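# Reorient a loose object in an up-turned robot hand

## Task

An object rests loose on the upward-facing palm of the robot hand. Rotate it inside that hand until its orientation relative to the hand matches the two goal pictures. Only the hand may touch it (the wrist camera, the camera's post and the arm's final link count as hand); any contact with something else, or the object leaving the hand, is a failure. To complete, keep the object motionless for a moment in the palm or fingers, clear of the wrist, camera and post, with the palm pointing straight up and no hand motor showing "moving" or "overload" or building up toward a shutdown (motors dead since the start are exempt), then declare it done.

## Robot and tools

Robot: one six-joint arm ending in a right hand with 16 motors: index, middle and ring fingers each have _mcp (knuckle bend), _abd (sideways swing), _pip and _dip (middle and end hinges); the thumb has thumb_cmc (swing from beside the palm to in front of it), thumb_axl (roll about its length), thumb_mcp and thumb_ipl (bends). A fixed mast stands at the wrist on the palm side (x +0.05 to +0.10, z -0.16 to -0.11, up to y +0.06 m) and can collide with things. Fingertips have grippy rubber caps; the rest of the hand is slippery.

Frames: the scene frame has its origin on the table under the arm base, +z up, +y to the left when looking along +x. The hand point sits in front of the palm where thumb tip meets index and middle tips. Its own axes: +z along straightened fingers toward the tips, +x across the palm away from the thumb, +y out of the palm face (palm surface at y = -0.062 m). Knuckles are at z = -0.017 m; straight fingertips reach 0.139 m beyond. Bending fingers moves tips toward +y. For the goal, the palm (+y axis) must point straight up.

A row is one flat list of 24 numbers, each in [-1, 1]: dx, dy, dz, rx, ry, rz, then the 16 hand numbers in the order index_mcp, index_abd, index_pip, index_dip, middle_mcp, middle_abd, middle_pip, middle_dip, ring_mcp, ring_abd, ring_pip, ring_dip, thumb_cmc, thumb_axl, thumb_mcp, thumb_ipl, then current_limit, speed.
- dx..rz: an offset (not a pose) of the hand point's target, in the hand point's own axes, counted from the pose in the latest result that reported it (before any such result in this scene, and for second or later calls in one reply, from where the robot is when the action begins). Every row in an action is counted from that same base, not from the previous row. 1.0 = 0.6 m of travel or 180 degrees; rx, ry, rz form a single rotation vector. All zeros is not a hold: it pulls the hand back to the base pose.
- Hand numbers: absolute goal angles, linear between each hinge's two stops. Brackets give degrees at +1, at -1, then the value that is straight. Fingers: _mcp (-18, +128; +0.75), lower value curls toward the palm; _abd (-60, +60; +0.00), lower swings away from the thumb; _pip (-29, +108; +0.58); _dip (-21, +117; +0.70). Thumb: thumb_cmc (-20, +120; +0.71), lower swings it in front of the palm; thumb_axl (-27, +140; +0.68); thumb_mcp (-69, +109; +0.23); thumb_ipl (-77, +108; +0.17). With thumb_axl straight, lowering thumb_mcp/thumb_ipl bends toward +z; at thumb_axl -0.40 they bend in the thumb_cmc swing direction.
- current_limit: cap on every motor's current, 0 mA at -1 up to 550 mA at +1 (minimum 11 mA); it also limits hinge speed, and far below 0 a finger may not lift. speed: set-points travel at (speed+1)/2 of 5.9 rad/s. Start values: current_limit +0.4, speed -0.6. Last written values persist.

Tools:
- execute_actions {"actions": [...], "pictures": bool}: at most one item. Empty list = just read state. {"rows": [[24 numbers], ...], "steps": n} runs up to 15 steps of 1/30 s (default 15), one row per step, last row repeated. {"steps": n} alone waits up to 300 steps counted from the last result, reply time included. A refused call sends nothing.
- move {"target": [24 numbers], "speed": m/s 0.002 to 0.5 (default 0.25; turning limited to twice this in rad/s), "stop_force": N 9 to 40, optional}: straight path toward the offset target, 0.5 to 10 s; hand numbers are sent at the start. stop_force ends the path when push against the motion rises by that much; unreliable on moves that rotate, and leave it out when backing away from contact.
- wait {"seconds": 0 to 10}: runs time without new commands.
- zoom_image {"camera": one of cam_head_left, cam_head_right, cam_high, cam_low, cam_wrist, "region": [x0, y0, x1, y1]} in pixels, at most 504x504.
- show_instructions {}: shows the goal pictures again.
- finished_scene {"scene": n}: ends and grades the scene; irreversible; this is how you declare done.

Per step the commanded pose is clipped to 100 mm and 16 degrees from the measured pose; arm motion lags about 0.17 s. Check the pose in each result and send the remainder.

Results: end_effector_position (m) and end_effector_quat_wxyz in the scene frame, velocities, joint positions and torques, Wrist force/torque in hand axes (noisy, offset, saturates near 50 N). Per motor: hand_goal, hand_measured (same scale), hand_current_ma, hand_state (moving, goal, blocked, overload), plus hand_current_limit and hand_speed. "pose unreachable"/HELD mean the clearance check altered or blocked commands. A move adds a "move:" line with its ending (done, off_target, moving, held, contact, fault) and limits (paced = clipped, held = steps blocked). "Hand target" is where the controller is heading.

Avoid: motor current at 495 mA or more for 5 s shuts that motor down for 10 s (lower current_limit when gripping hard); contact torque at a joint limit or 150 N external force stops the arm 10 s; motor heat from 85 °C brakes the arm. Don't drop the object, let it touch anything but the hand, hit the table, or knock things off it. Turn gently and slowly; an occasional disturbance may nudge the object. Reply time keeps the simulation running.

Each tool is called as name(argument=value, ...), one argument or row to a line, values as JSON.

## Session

show_instructions(
)

execute_actions(
  actions=[],
)

Reference images for this scene: goal picture from the wrist camera place, goal picture looking into the palm.

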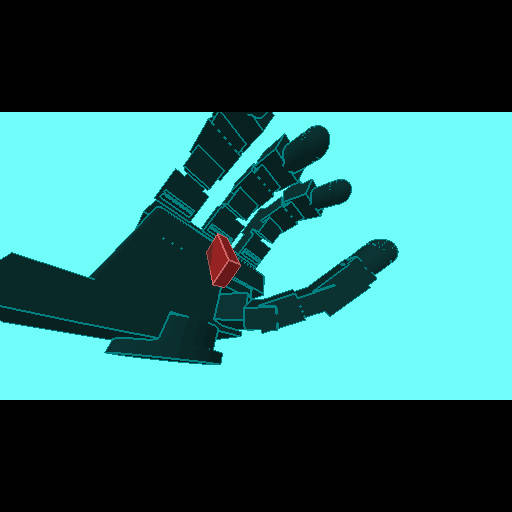

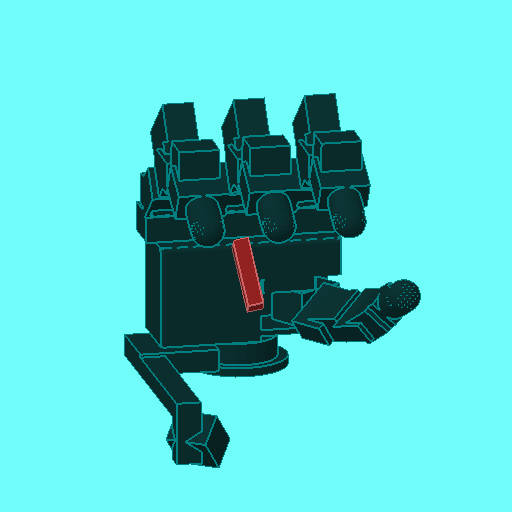

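Scene clock: 0.00 s of 4800.00 s.
end_effector_position=(+0.6099, +0.0593, +0.4944) hand_goal=(+0.046, +0.000, -0.008, +0.280, +0.046, +0.000, -0.008, +0.280, +0.046, +0.000, -0.008, +0.280, -0.104, +0.266, +0.032, -0.018) hand_measured=(+0.060, +0.000, -0.006, +0.282, +0.062, +0.000, -0.006, +0.282, +0.060, +0.000, -0.006, +0.282, -0.092, +0.270, +0.034, -0.016) hand_current_ma=(+82, +0, +13, +12, +83, +0, +14, +12, +82, +0, +13, +13, +65, +24, +10, +12) hand_state=(goal, goal, goal, goal, goal, goal, goal, goal, goal, goal, goal, goal, goal, goal, goal, goal) hand_current_limit=0.40 hand_speed=-0.60 end_effector_quat_wxyz=(+0.505, +0.462, +0.530, +0.501) end_effector_velocity=(-0.000, +0.000, +0.001) end_effector_angular_velocity=(-0.000, -0.002, +0.000)
Joint positions: [-0.144 -1.175  2.207 -4.177 -1.315 -0.075]
Joint velocities: [ 0.    -0.    -0.001 -0.001  0.    -0.   ]
Joint torques (N m, as the arm reports them, + toward a larger angle): no reading
Wrist force (N, on the end effector, along its own x y z axes, offset not removed): no reading
Wrist torque (N m, same axes, about the end effector's origin, offset not removed): no reading
Hand target: +0.610, +0.059, +0.494; +0.505, +0.462, +0.530, +0.501
camera_calibration (this result's frames):
cam_wrist: T_world_to_cam=[[0.101376, -0.627321, 0.772134, -0.373621], [-0.715309, -0.585372, -0.38167, 0.605699], [0.691416, -0.513623, -0.508071, -0.00655666], [0, 0, 0, 1]] pos_world=[0.475672, 0.116812, 0.516332]

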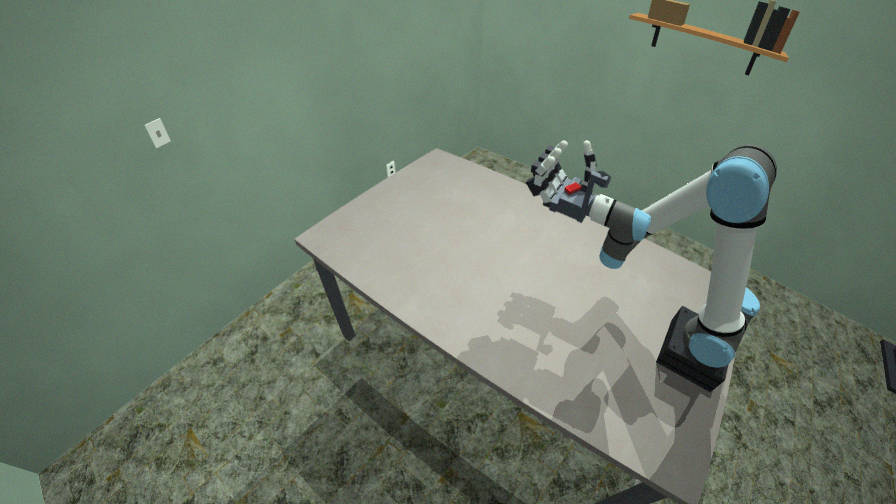

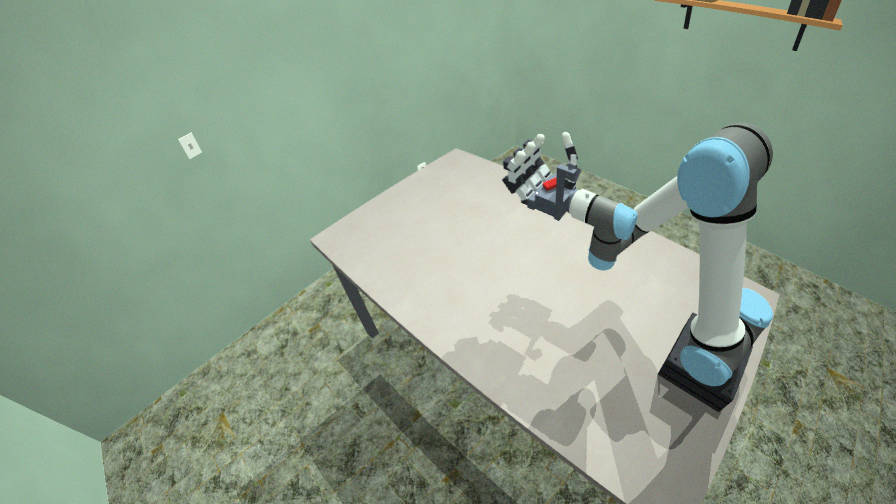

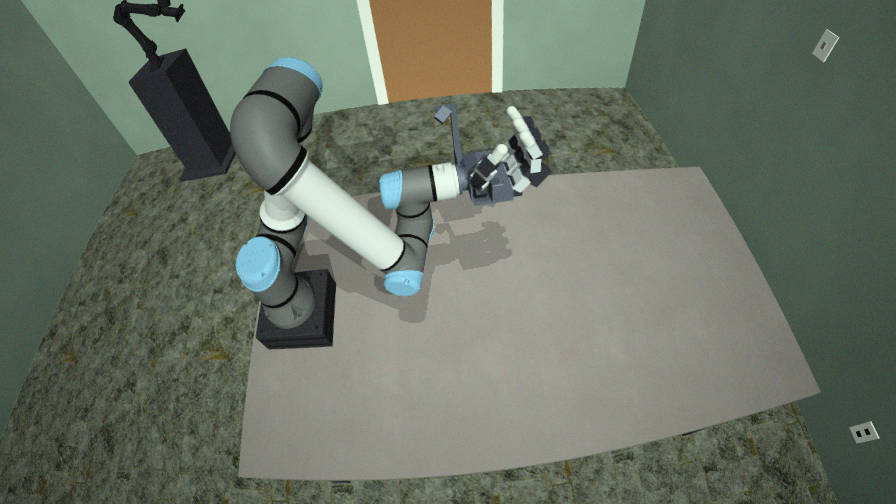

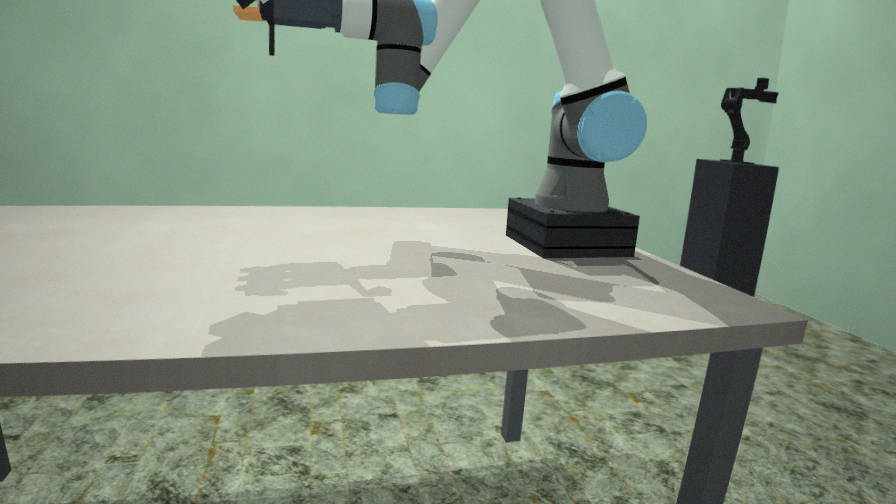

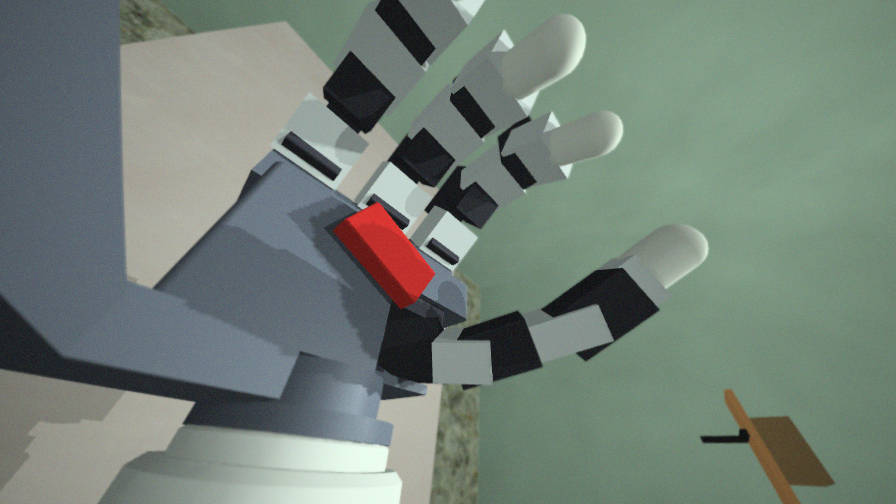

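zoom_image(
  camera="cam_wrist",
  region=[280, 150, 500, 370],
)

zoom_image(
  camera="cam_head_left",
  region=[520, 135, 620, 235],
)

Region (280, 150, 500, 370) of cam_wrist's 896x504 image, scaled by 2.291, with more detail than that image has.

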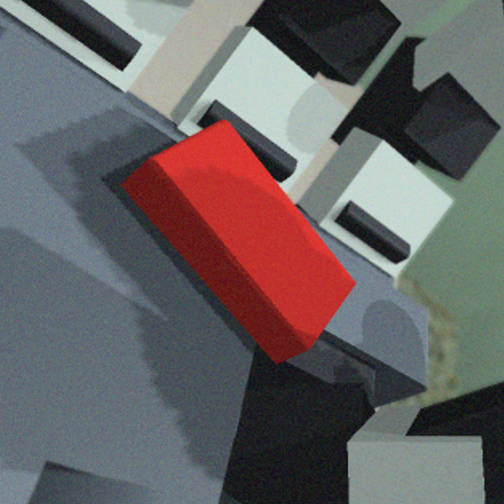

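Region (520, 135, 620, 235) of cam_head_left's 896x504 image, scaled by 5.040, with more detail than that image has.

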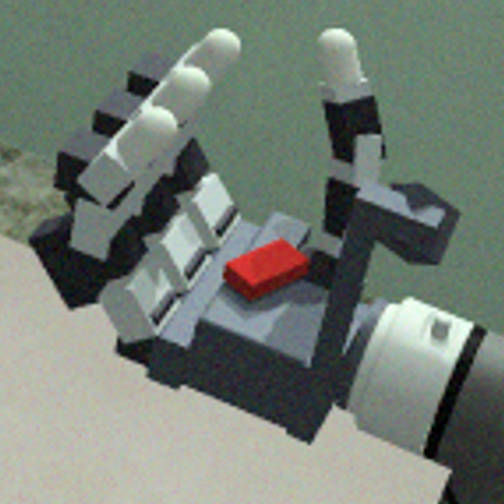

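move(
  target=[0,0,0,0.0036,0,0.023, 0.3,0.7,-1,-0.53, 0.72,0,0.3,0.4, 0.3,0,0,0.28, 0.5,0.266,0.1,0.1, 0.3,-0.3],
)

move(
  target=[0,0,0,0,0,0, -0.11,0.7,-1,-0.53, 0.72,0,0.3,0.4, 0.3,0,0,0.28, 0.5,0.266,0.1,0.1, 0.3,-0.6],
)

zoom_image(
  camera="cam_high",
  region=[450, 110, 570, 230],
)

Scene clock: 84.87 s of 4800.00 s.
end_effector_position=(+0.6099, +0.0593, +0.4944) hand_goal=(+0.300, +0.700, -1.000, -0.530, +0.720, +0.000, +0.300, +0.400, +0.300, +0.000, +0.000, +0.280, +0.500, +0.266, +0.100, +0.100) hand_measured=(+0.304, +0.698, -1.000, -0.528, +0.730, +0.000, +0.300, +0.398, +0.306, +0.000, -0.002, +0.282, +0.510, +0.270, +0.100, +0.098) hand_current_ma=(+26, -11, +4, +12, +52, +0, +4, -11, +35, +0, -8, +13, +50, +21, +7, -9) hand_state=(goal, goal, goal, goal, goal, goal, goal, goal, goal, goal, goal, goal, goal, goal, goal, goal) hand_current_limit=0.30 hand_speed=-0.30 end_effector_quat_wxyz=(+0.484, +0.483, +0.516, +0.515) end_effector_velocity=(-0.000, -0.000, -0.001) end_effector_angular_velocity=(+0.001, +0.003, -0.000)
Joint positions: [-0.128 -1.187  2.209 -4.155 -1.332 -0.006]
Joint velocities: [-0.     0.001  0.002  0.     0.     0.   ]
Joint torques (N m, as the arm reports them, + toward a larger angle): [ 10.45 -40.47   0.23   0.27  -1.45   1.88]
Wrist force (N, on the end effector, along its own x y z axes, offset not removed): [-2.0 1.9 -0.4]
Wrist torque (N m, same axes, about the end effector's origin, offset not removed): [0.25 0.36 0.26]
Hand target: +0.610, +0.059, +0.494; +0.484, +0.483, +0.516, +0.515
Off the commanded pose: 0.000 m, 0 deg.
After step 90, 80.73 s passed at rest.
move: done
camera_calibration (this result's frames):
cam_wrist: T_world_to_cam=[[0.113292, -0.680732, 0.723718, -0.353787], [-0.721618, -0.557072, -0.411021, 0.622377], [0.682958, -0.475683, -0.554341, 0.0192252], [0, 0, 0, 1]] pos_world=[0.47607, 0.11502, 0.522509]

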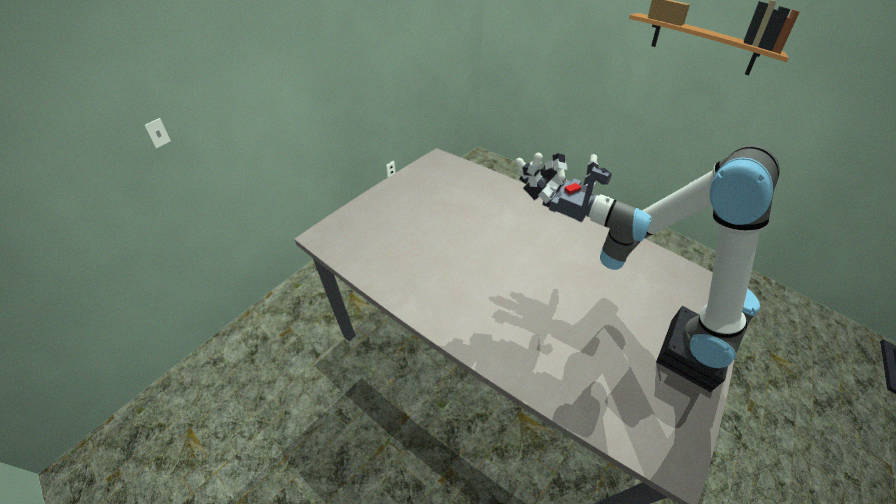

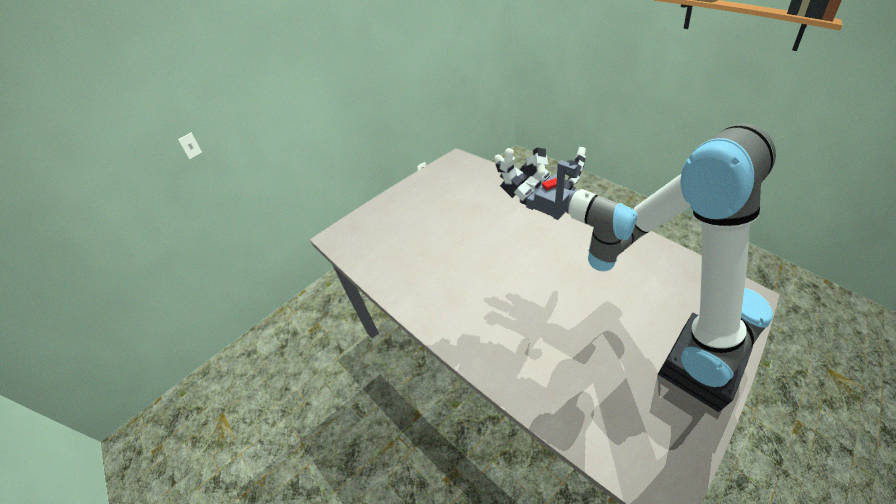

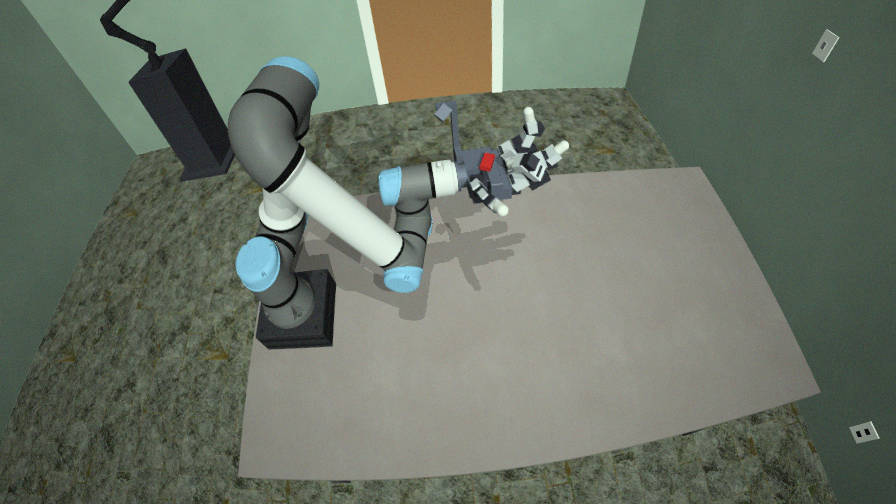

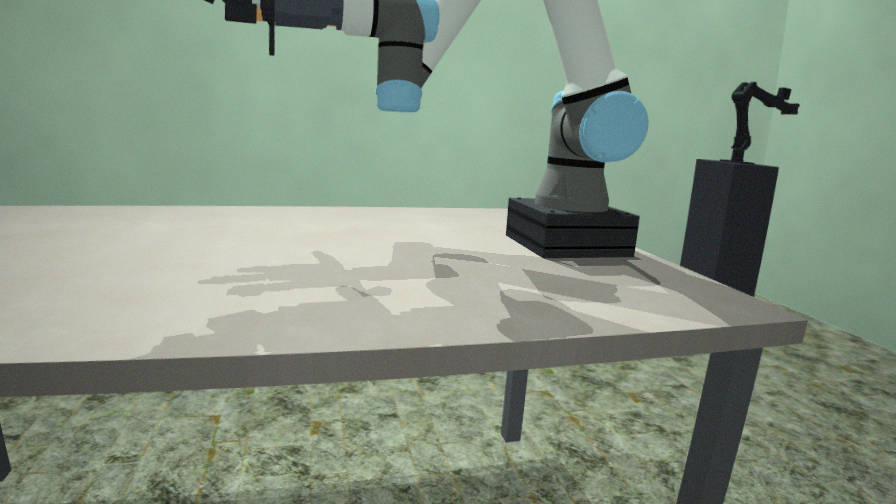

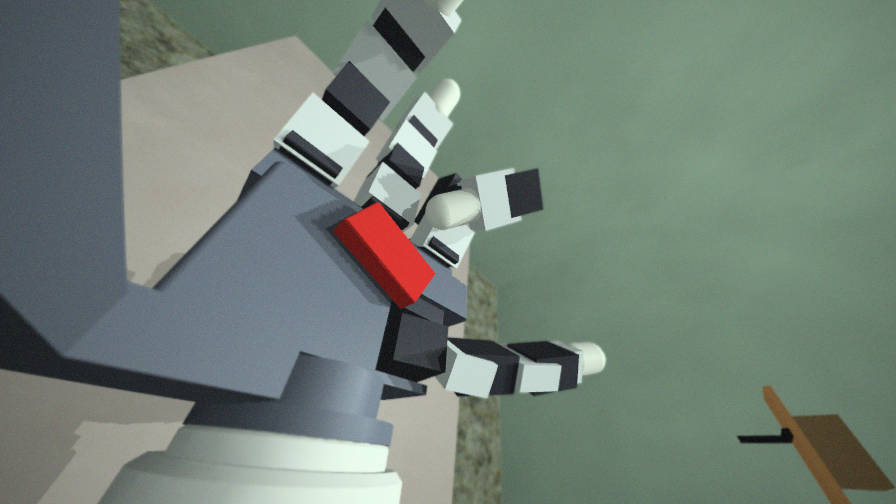

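Scene clock: 85.60 s of 4800.00 s.
end_effector_position=(+0.6099, +0.0593, +0.4944) hand_goal=(-0.110, +0.700, -1.000, -0.530, +0.720, +0.000, +0.300, +0.400, +0.300, +0.000, +0.000, +0.280, +0.500, +0.266, +0.100, +0.100) hand_measured=(-0.102, +0.698, -1.000, -0.528, +0.730, +0.000, +0.300, +0.398, +0.306, +0.000, -0.002, +0.282, +0.510, +0.270, +0.100, +0.098) hand_current_ma=(+40, -11, +3, +12, +52, +0, +4, -11, +35, +0, -8, +13, +50, +21, +7, -9) hand_state=(goal, goal, goal, goal, goal, goal, goal, goal, goal, goal, goal, goal, goal, goal, goal, goal) hand_current_limit=0.30 hand_speed=-0.60 end_effector_quat_wxyz=(+0.484, +0.483, +0.516, +0.515) end_effector_velocity=(+0.000, +0.000, +0.001) end_effector_angular_velocity=(-0.000, -0.003, +0.001)
Joint positions: [-0.128 -1.187  2.209 -4.155 -1.332 -0.006]
Joint velocities: [ 0.    -0.    -0.002 -0.     0.     0.   ]
Joint torques (N m, as the arm reports them, + toward a larger angle): [ 10.46 -40.18   0.25   0.18  -1.39   1.86]
Wrist force (N, on the end effector, along its own x y z axes, offset not removed): [3.6 1.0 0.2]
Wrist torque (N m, same axes, about the end effector's origin, offset not removed): [-0.12 -0.35 0.35]
Hand target: +0.610, +0.059, +0.494; +0.484, +0.483, +0.516, +0.515
Off the commanded pose: 0.000 m, 0 deg.
move: done
camera_calibration (this result's frames):
cam_wrist: T_world_to_cam=[[0.113294, -0.680734, 0.723717, -0.353787], [-0.72162, -0.557071, -0.411019, 0.622378], [0.682956, -0.475682, -0.554344, 0.0192274], [0, 0, 0, 1]] pos_world=[0.476071, 0.11502, 0.522509]

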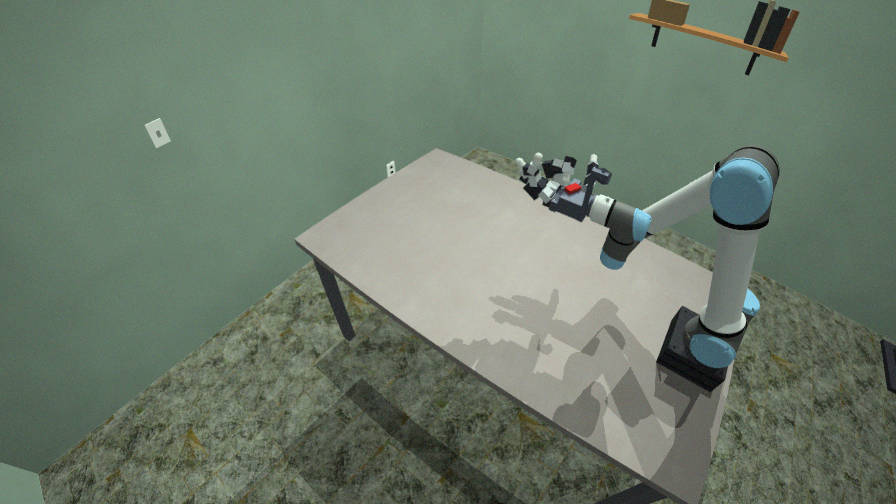

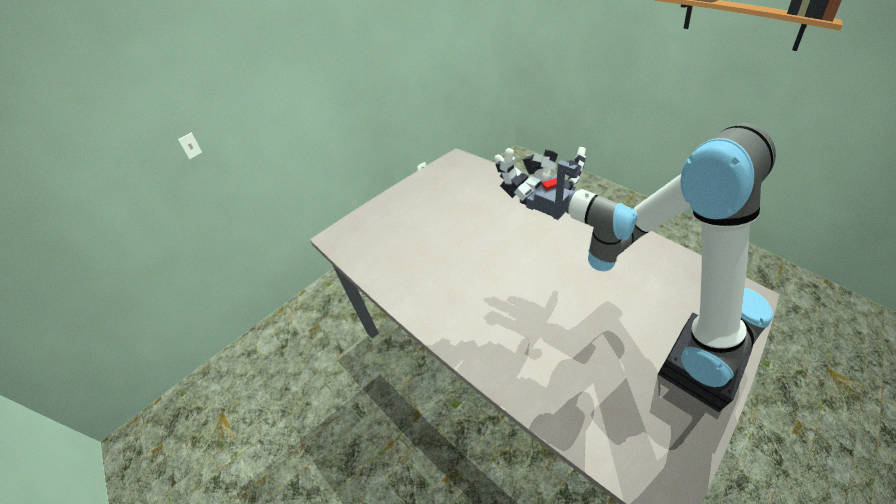

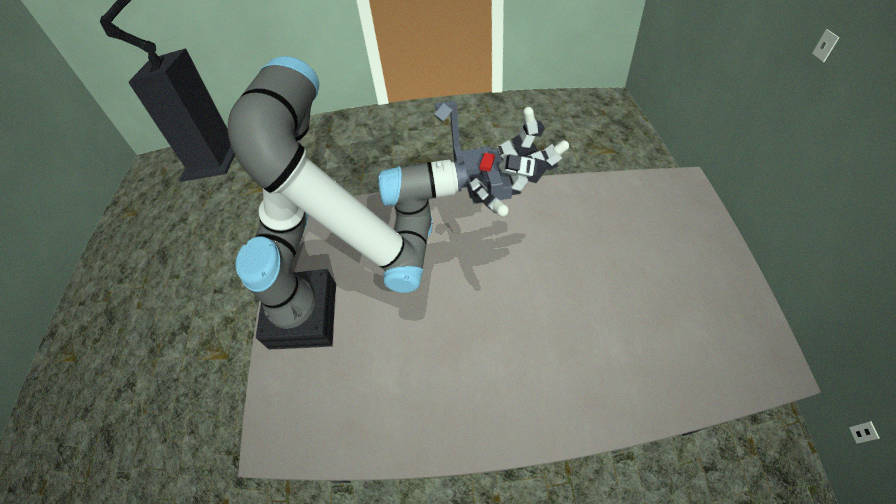

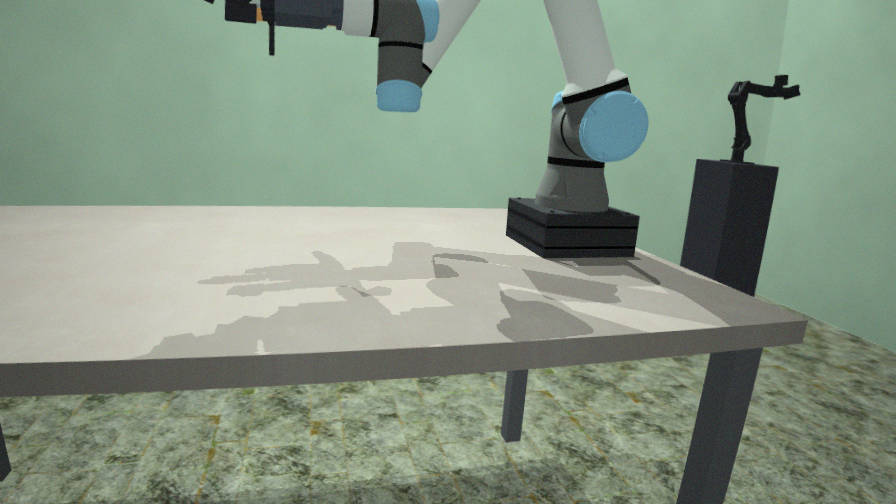

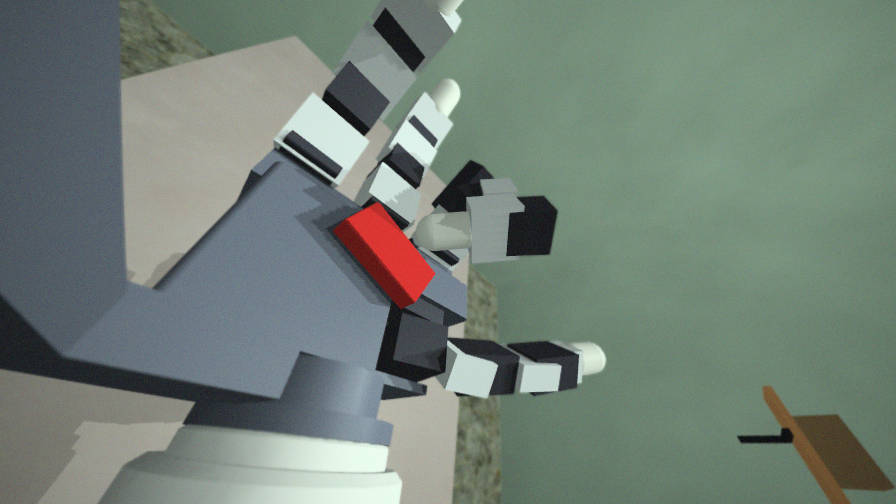

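Region (450, 110, 570, 230) of cam_high's 896x504 image, scaled by 4.200, with more detail than that image has.

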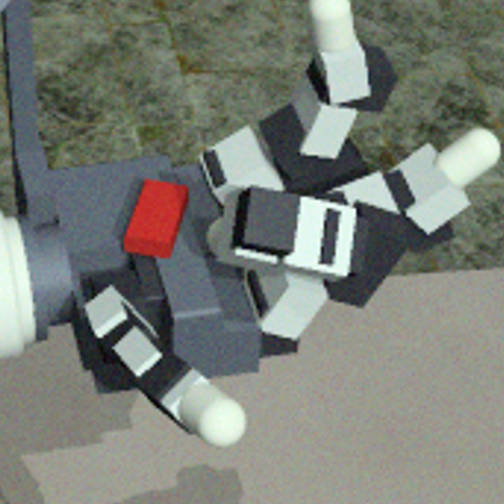

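execute_actions(
  actions=[
    {"rows":[[0,0,0,0,0,0, -0.23,0.7,-1,-0.34, 0.72,0,0.3,0.4, 0.3,0,0,0.28, 0.5,0.266,0.1,0.1, 0.3,-0.7]],"steps":12},
  ],
  pictures=false,
)

move(
  target=[0,0,0,0,0,0, -0.31,0.7,-1,-0.10, 0.72,0,0.3,0.4, 0.3,0,0,0.28, 0.5,0.266,0.1,0.1, 0.3,-0.8],
)

zoom_image(
  camera="cam_head_left",
  region=[520, 135, 620, 235],
)

Scene clock: 91.97 s of 4800.00 s.
end_effector_position=(+0.6099, +0.0593, +0.4944) hand_goal=(-0.230, +0.700, -1.000, -0.340, +0.720, +0.000, +0.300, +0.400, +0.300, +0.000, +0.000, +0.280, +0.500, +0.266, +0.100, +0.100) hand_measured=(-0.186, +0.702, -1.000, -0.452, +0.730, +0.000, +0.300, +0.398, +0.306, +0.000, -0.002, +0.282, +0.510, +0.270, +0.100, +0.098) hand_current_ma=(+250, +6, +0, -357, +52, +0, +4, -11, +35, +0, -8, +13, +50, +21, +7, -9) hand_state=(blocked, goal, goal, blocked, goal, goal, goal, goal, goal, goal, goal, goal, goal, goal, goal, goal) hand_current_limit=0.30 hand_speed=-0.70 end_effector_quat_wxyz=(+0.484, +0.483, +0.516, +0.515) end_effector_velocity=(+0.000, -0.000, +0.001) end_effector_angular_velocity=(-0.000, -0.002, +0.000)
Joint positions: [-0.128 -1.187  2.209 -4.155 -1.332 -0.006]
Joint velocities: [-0.     0.001 -0.002 -0.     0.     0.   ]
Joint torques (N m, as the arm reports them, + toward a larger angle): [  9.52 -39.69  -0.14  -0.5   -1.17   1.48]
Wrist force (N, on the end effector, along its own x y z axes, offset not removed): [0.9 0.8 0.9]
Wrist torque (N m, same axes, about the end effector's origin, offset not removed): [-0.07 0.05 0.26]
Hand target: +0.610, +0.059, +0.494; +0.484, +0.483, +0.516, +0.515
Off the commanded pose: 0.000 m, 0 deg.
Steps of this call (steps 1 to 90: nothing new was sent; then 2.97 s passed at rest; steps 91 to 102: all 12 steps of this action). Readings (end_effector_position | what the end effector reports):
91: (+0.6099, +0.0593, +0.4944) | hand_goal=(-0.230, +0.700, -1.000, -0.340, +0.720, +0.000, +0.300, +0.400, +0.300, +0.000, +0.000, +0.280, +0.500, +0.266, +0.100, +0.100) hand_measured=(-0.102, +0.698, -1.000, -0.528, +0.730, +0.000, +0.300, +0.398, +0.306, +0.000, -0.002, +0.282, +0.510, +0.270, +0.100, +0.098) hand_current_ma=(+40, -11, +3, +12, +52, +0, +4, -11, +35, +0, -8, +13, +50, +21, +7, -9) hand_state=(moving, goal, goal, moving, goal, goal, goal, goal, goal, goal, goal, goal, goal, goal, goal, goal) hand_current_limit=0.30 hand_speed=-0.70
92: (+0.6099, +0.0593, +0.4944) | hand_goal=(-0.230, +0.700, -1.000, -0.340, +0.720, +0.000, +0.300, +0.400, +0.300, +0.000, +0.000, +0.280, +0.500, +0.266, +0.100, +0.100) hand_measured=(-0.108, +0.698, -1.000, -0.524, +0.730, +0.000, +0.300, +0.398, +0.306, +0.000, -0.002, +0.282, +0.510, +0.270, +0.100, +0.098) hand_current_ma=(+85, -11, +3, -48, +52, +0, +4, -11, +35, +0, -8, +13, +50, +21, +7, -9) hand_state=(moving, goal, goal, moving, goal, goal, goal, goal, goal, goal, goal, goal, goal, goal, goal, goal) hand_current_limit=0.30 hand_speed=-0.70
94: (+0.6099, +0.0593, +0.4944) | hand_goal=(-0.230, +0.700, -1.000, -0.340, +0.720, +0.000, +0.300, +0.400, +0.300, +0.000, +0.000, +0.280, +0.500, +0.266, +0.100, +0.100) hand_measured=(-0.146, +0.698, -1.000, -0.486, +0.730, +0.000, +0.300, +0.398, +0.306, +0.000, -0.002, +0.282, +0.510, +0.270, +0.100, +0.098) hand_current_ma=(+68, -11, +3, -47, +52, +0, +4, -11, +35, +0, -8, +13, +50, +21, +7, -9) hand_state=(moving, goal, goal, moving, goal, goal, goal, goal, goal, goal, goal, goal, goal, goal, goal, goal) hand_current_limit=0.30 hand_speed=-0.70
98: (+0.6099, +0.0593, +0.4944) | hand_goal=(-0.230, +0.700, -1.000, -0.340, +0.720, +0.000, +0.300, +0.400, +0.300, +0.000, +0.000, +0.280, +0.500, +0.266, +0.100, +0.100) hand_measured=(-0.186, +0.702, -1.000, -0.452, +0.730, +0.000, +0.300, +0.398, +0.306, +0.000, -0.002, +0.282, +0.510, +0.270, +0.100, +0.098) hand_current_ma=(+256, +6, +0, -357, +52, +0, +4, -11, +35, +0, -8, +13, +50, +21, +7, -9) hand_state=(moving, goal, goal, blocked, goal, goal, goal, goal, goal, goal, goal, goal, goal, goal, goal, goal) hand_current_limit=0.30 hand_speed=-0.70
102: the state above

Scene clock: 92.70 s of 4800.00 s.
end_effector_position=(+0.6099, +0.0593, +0.4944) hand_goal=(-0.310, +0.700, -1.000, -0.100, +0.720, +0.000, +0.300, +0.400, +0.300, +0.000, +0.000, +0.280, +0.500, +0.266, +0.100, +0.100) hand_measured=(-0.188, +0.702, -1.000, -0.452, +0.730, +0.000, +0.300, +0.398, +0.306, +0.000, -0.002, +0.282, +0.510, +0.270, +0.100, +0.098) hand_current_ma=(+357, +9, +0, -357, +52, +0, +4, -11, +35, +0, -8, +13, +50, +21, +7, -9) hand_state=(blocked, goal, goal, blocked, goal, goal, goal, goal, goal, goal, goal, goal, goal, goal, goal, goal) hand_current_limit=0.30 hand_speed=-0.80 end_effector_quat_wxyz=(+0.484, +0.483, +0.516, +0.515) end_effector_velocity=(+0.000, -0.000, -0.001) end_effector_angular_velocity=(+0.000, +0.001, -0.000)
Joint positions: [-0.128 -1.187  2.209 -4.155 -1.332 -0.006]
Joint velocities: [-0.     0.001  0.     0.001 -0.    -0.   ]
Joint torques (N m, as the arm reports them, + toward a larger angle): [  9.45 -39.69  -0.23  -0.57  -1.1    1.55]
Wrist force (N, on the end effector, along its own x y z axes, offset not removed): [0.3 2.0 0.6]
Wrist torque (N m, same axes, about the end effector's origin, offset not removed): [0.15 0.16 0.25]
Hand target: +0.610, +0.059, +0.494; +0.484, +0.483, +0.516, +0.515
Off the commanded pose: 0.000 m, 0 deg.
move: done
camera_calibration (this result's frames):
cam_wrist: T_world_to_cam=[[0.113295, -0.680734, 0.723717, -0.353787], [-0.72162, -0.557071, -0.411019, 0.622378], [0.682956, -0.475682, -0.554344, 0.0192274], [0, 0, 0, 1]] pos_world=[0.476071, 0.11502, 0.522509]

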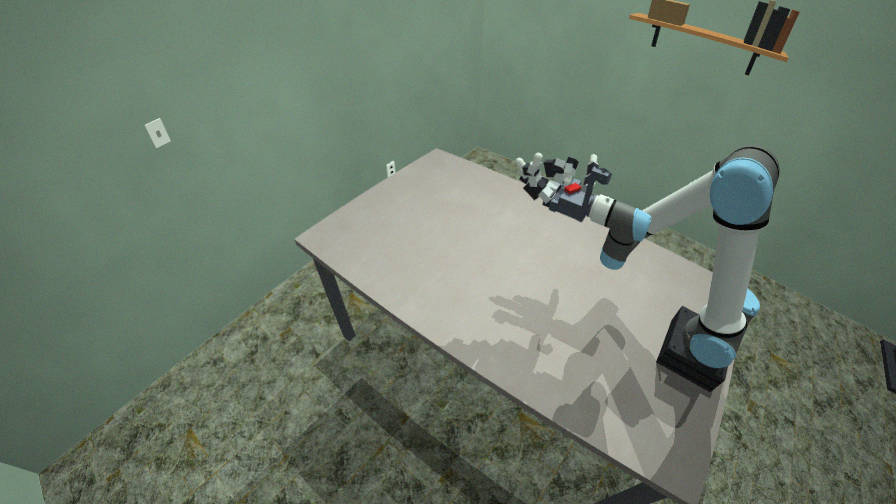

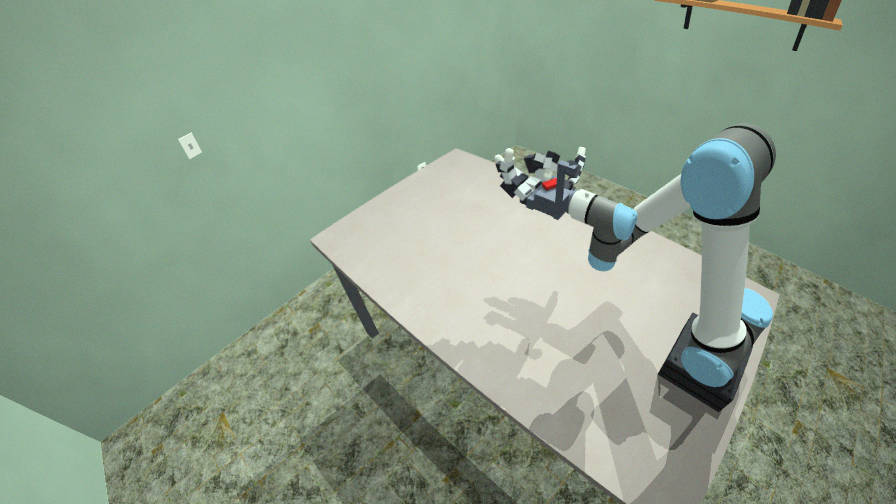

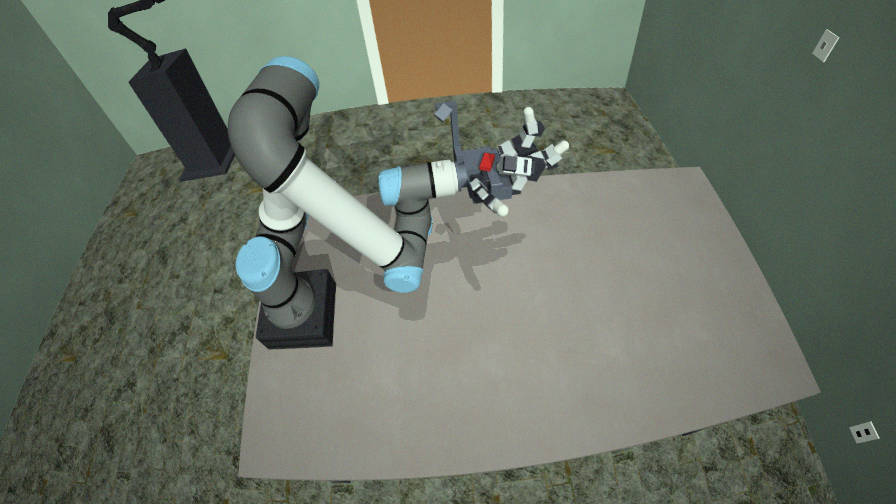

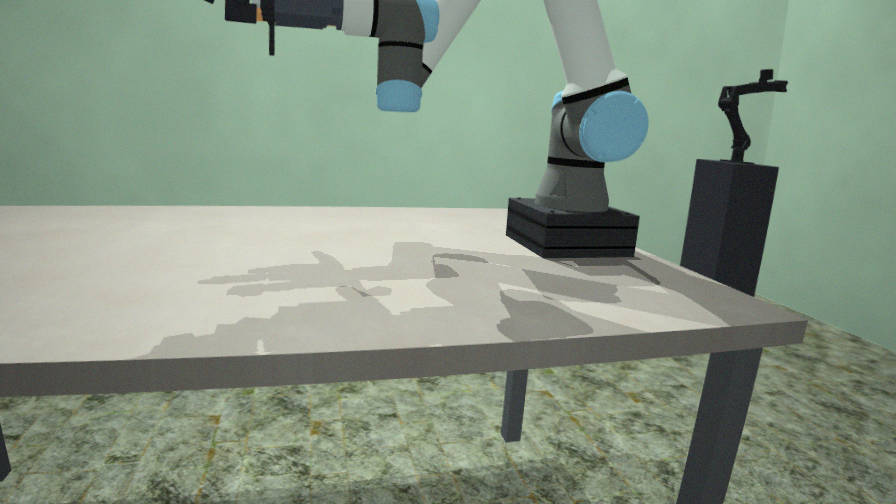

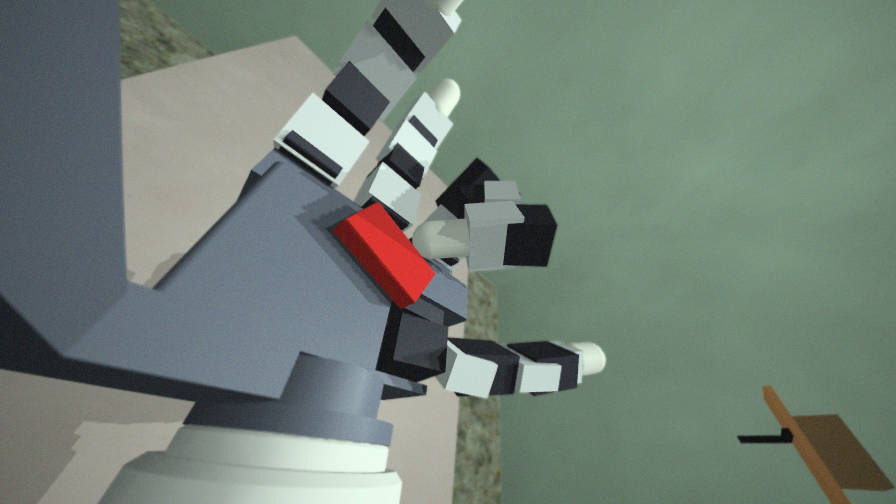

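Region (520, 135, 620, 235) of cam_head_left's 896x504 image, scaled by 5.040, with more detail than that image has.

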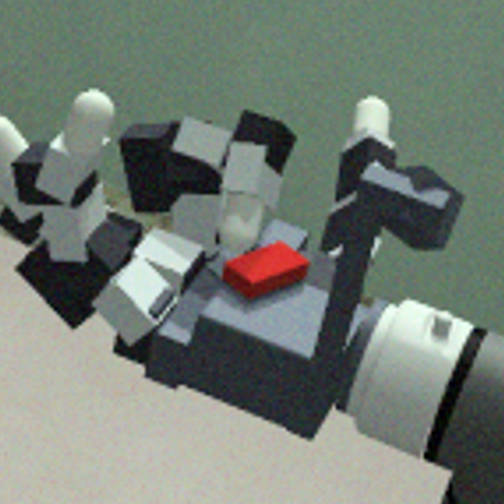

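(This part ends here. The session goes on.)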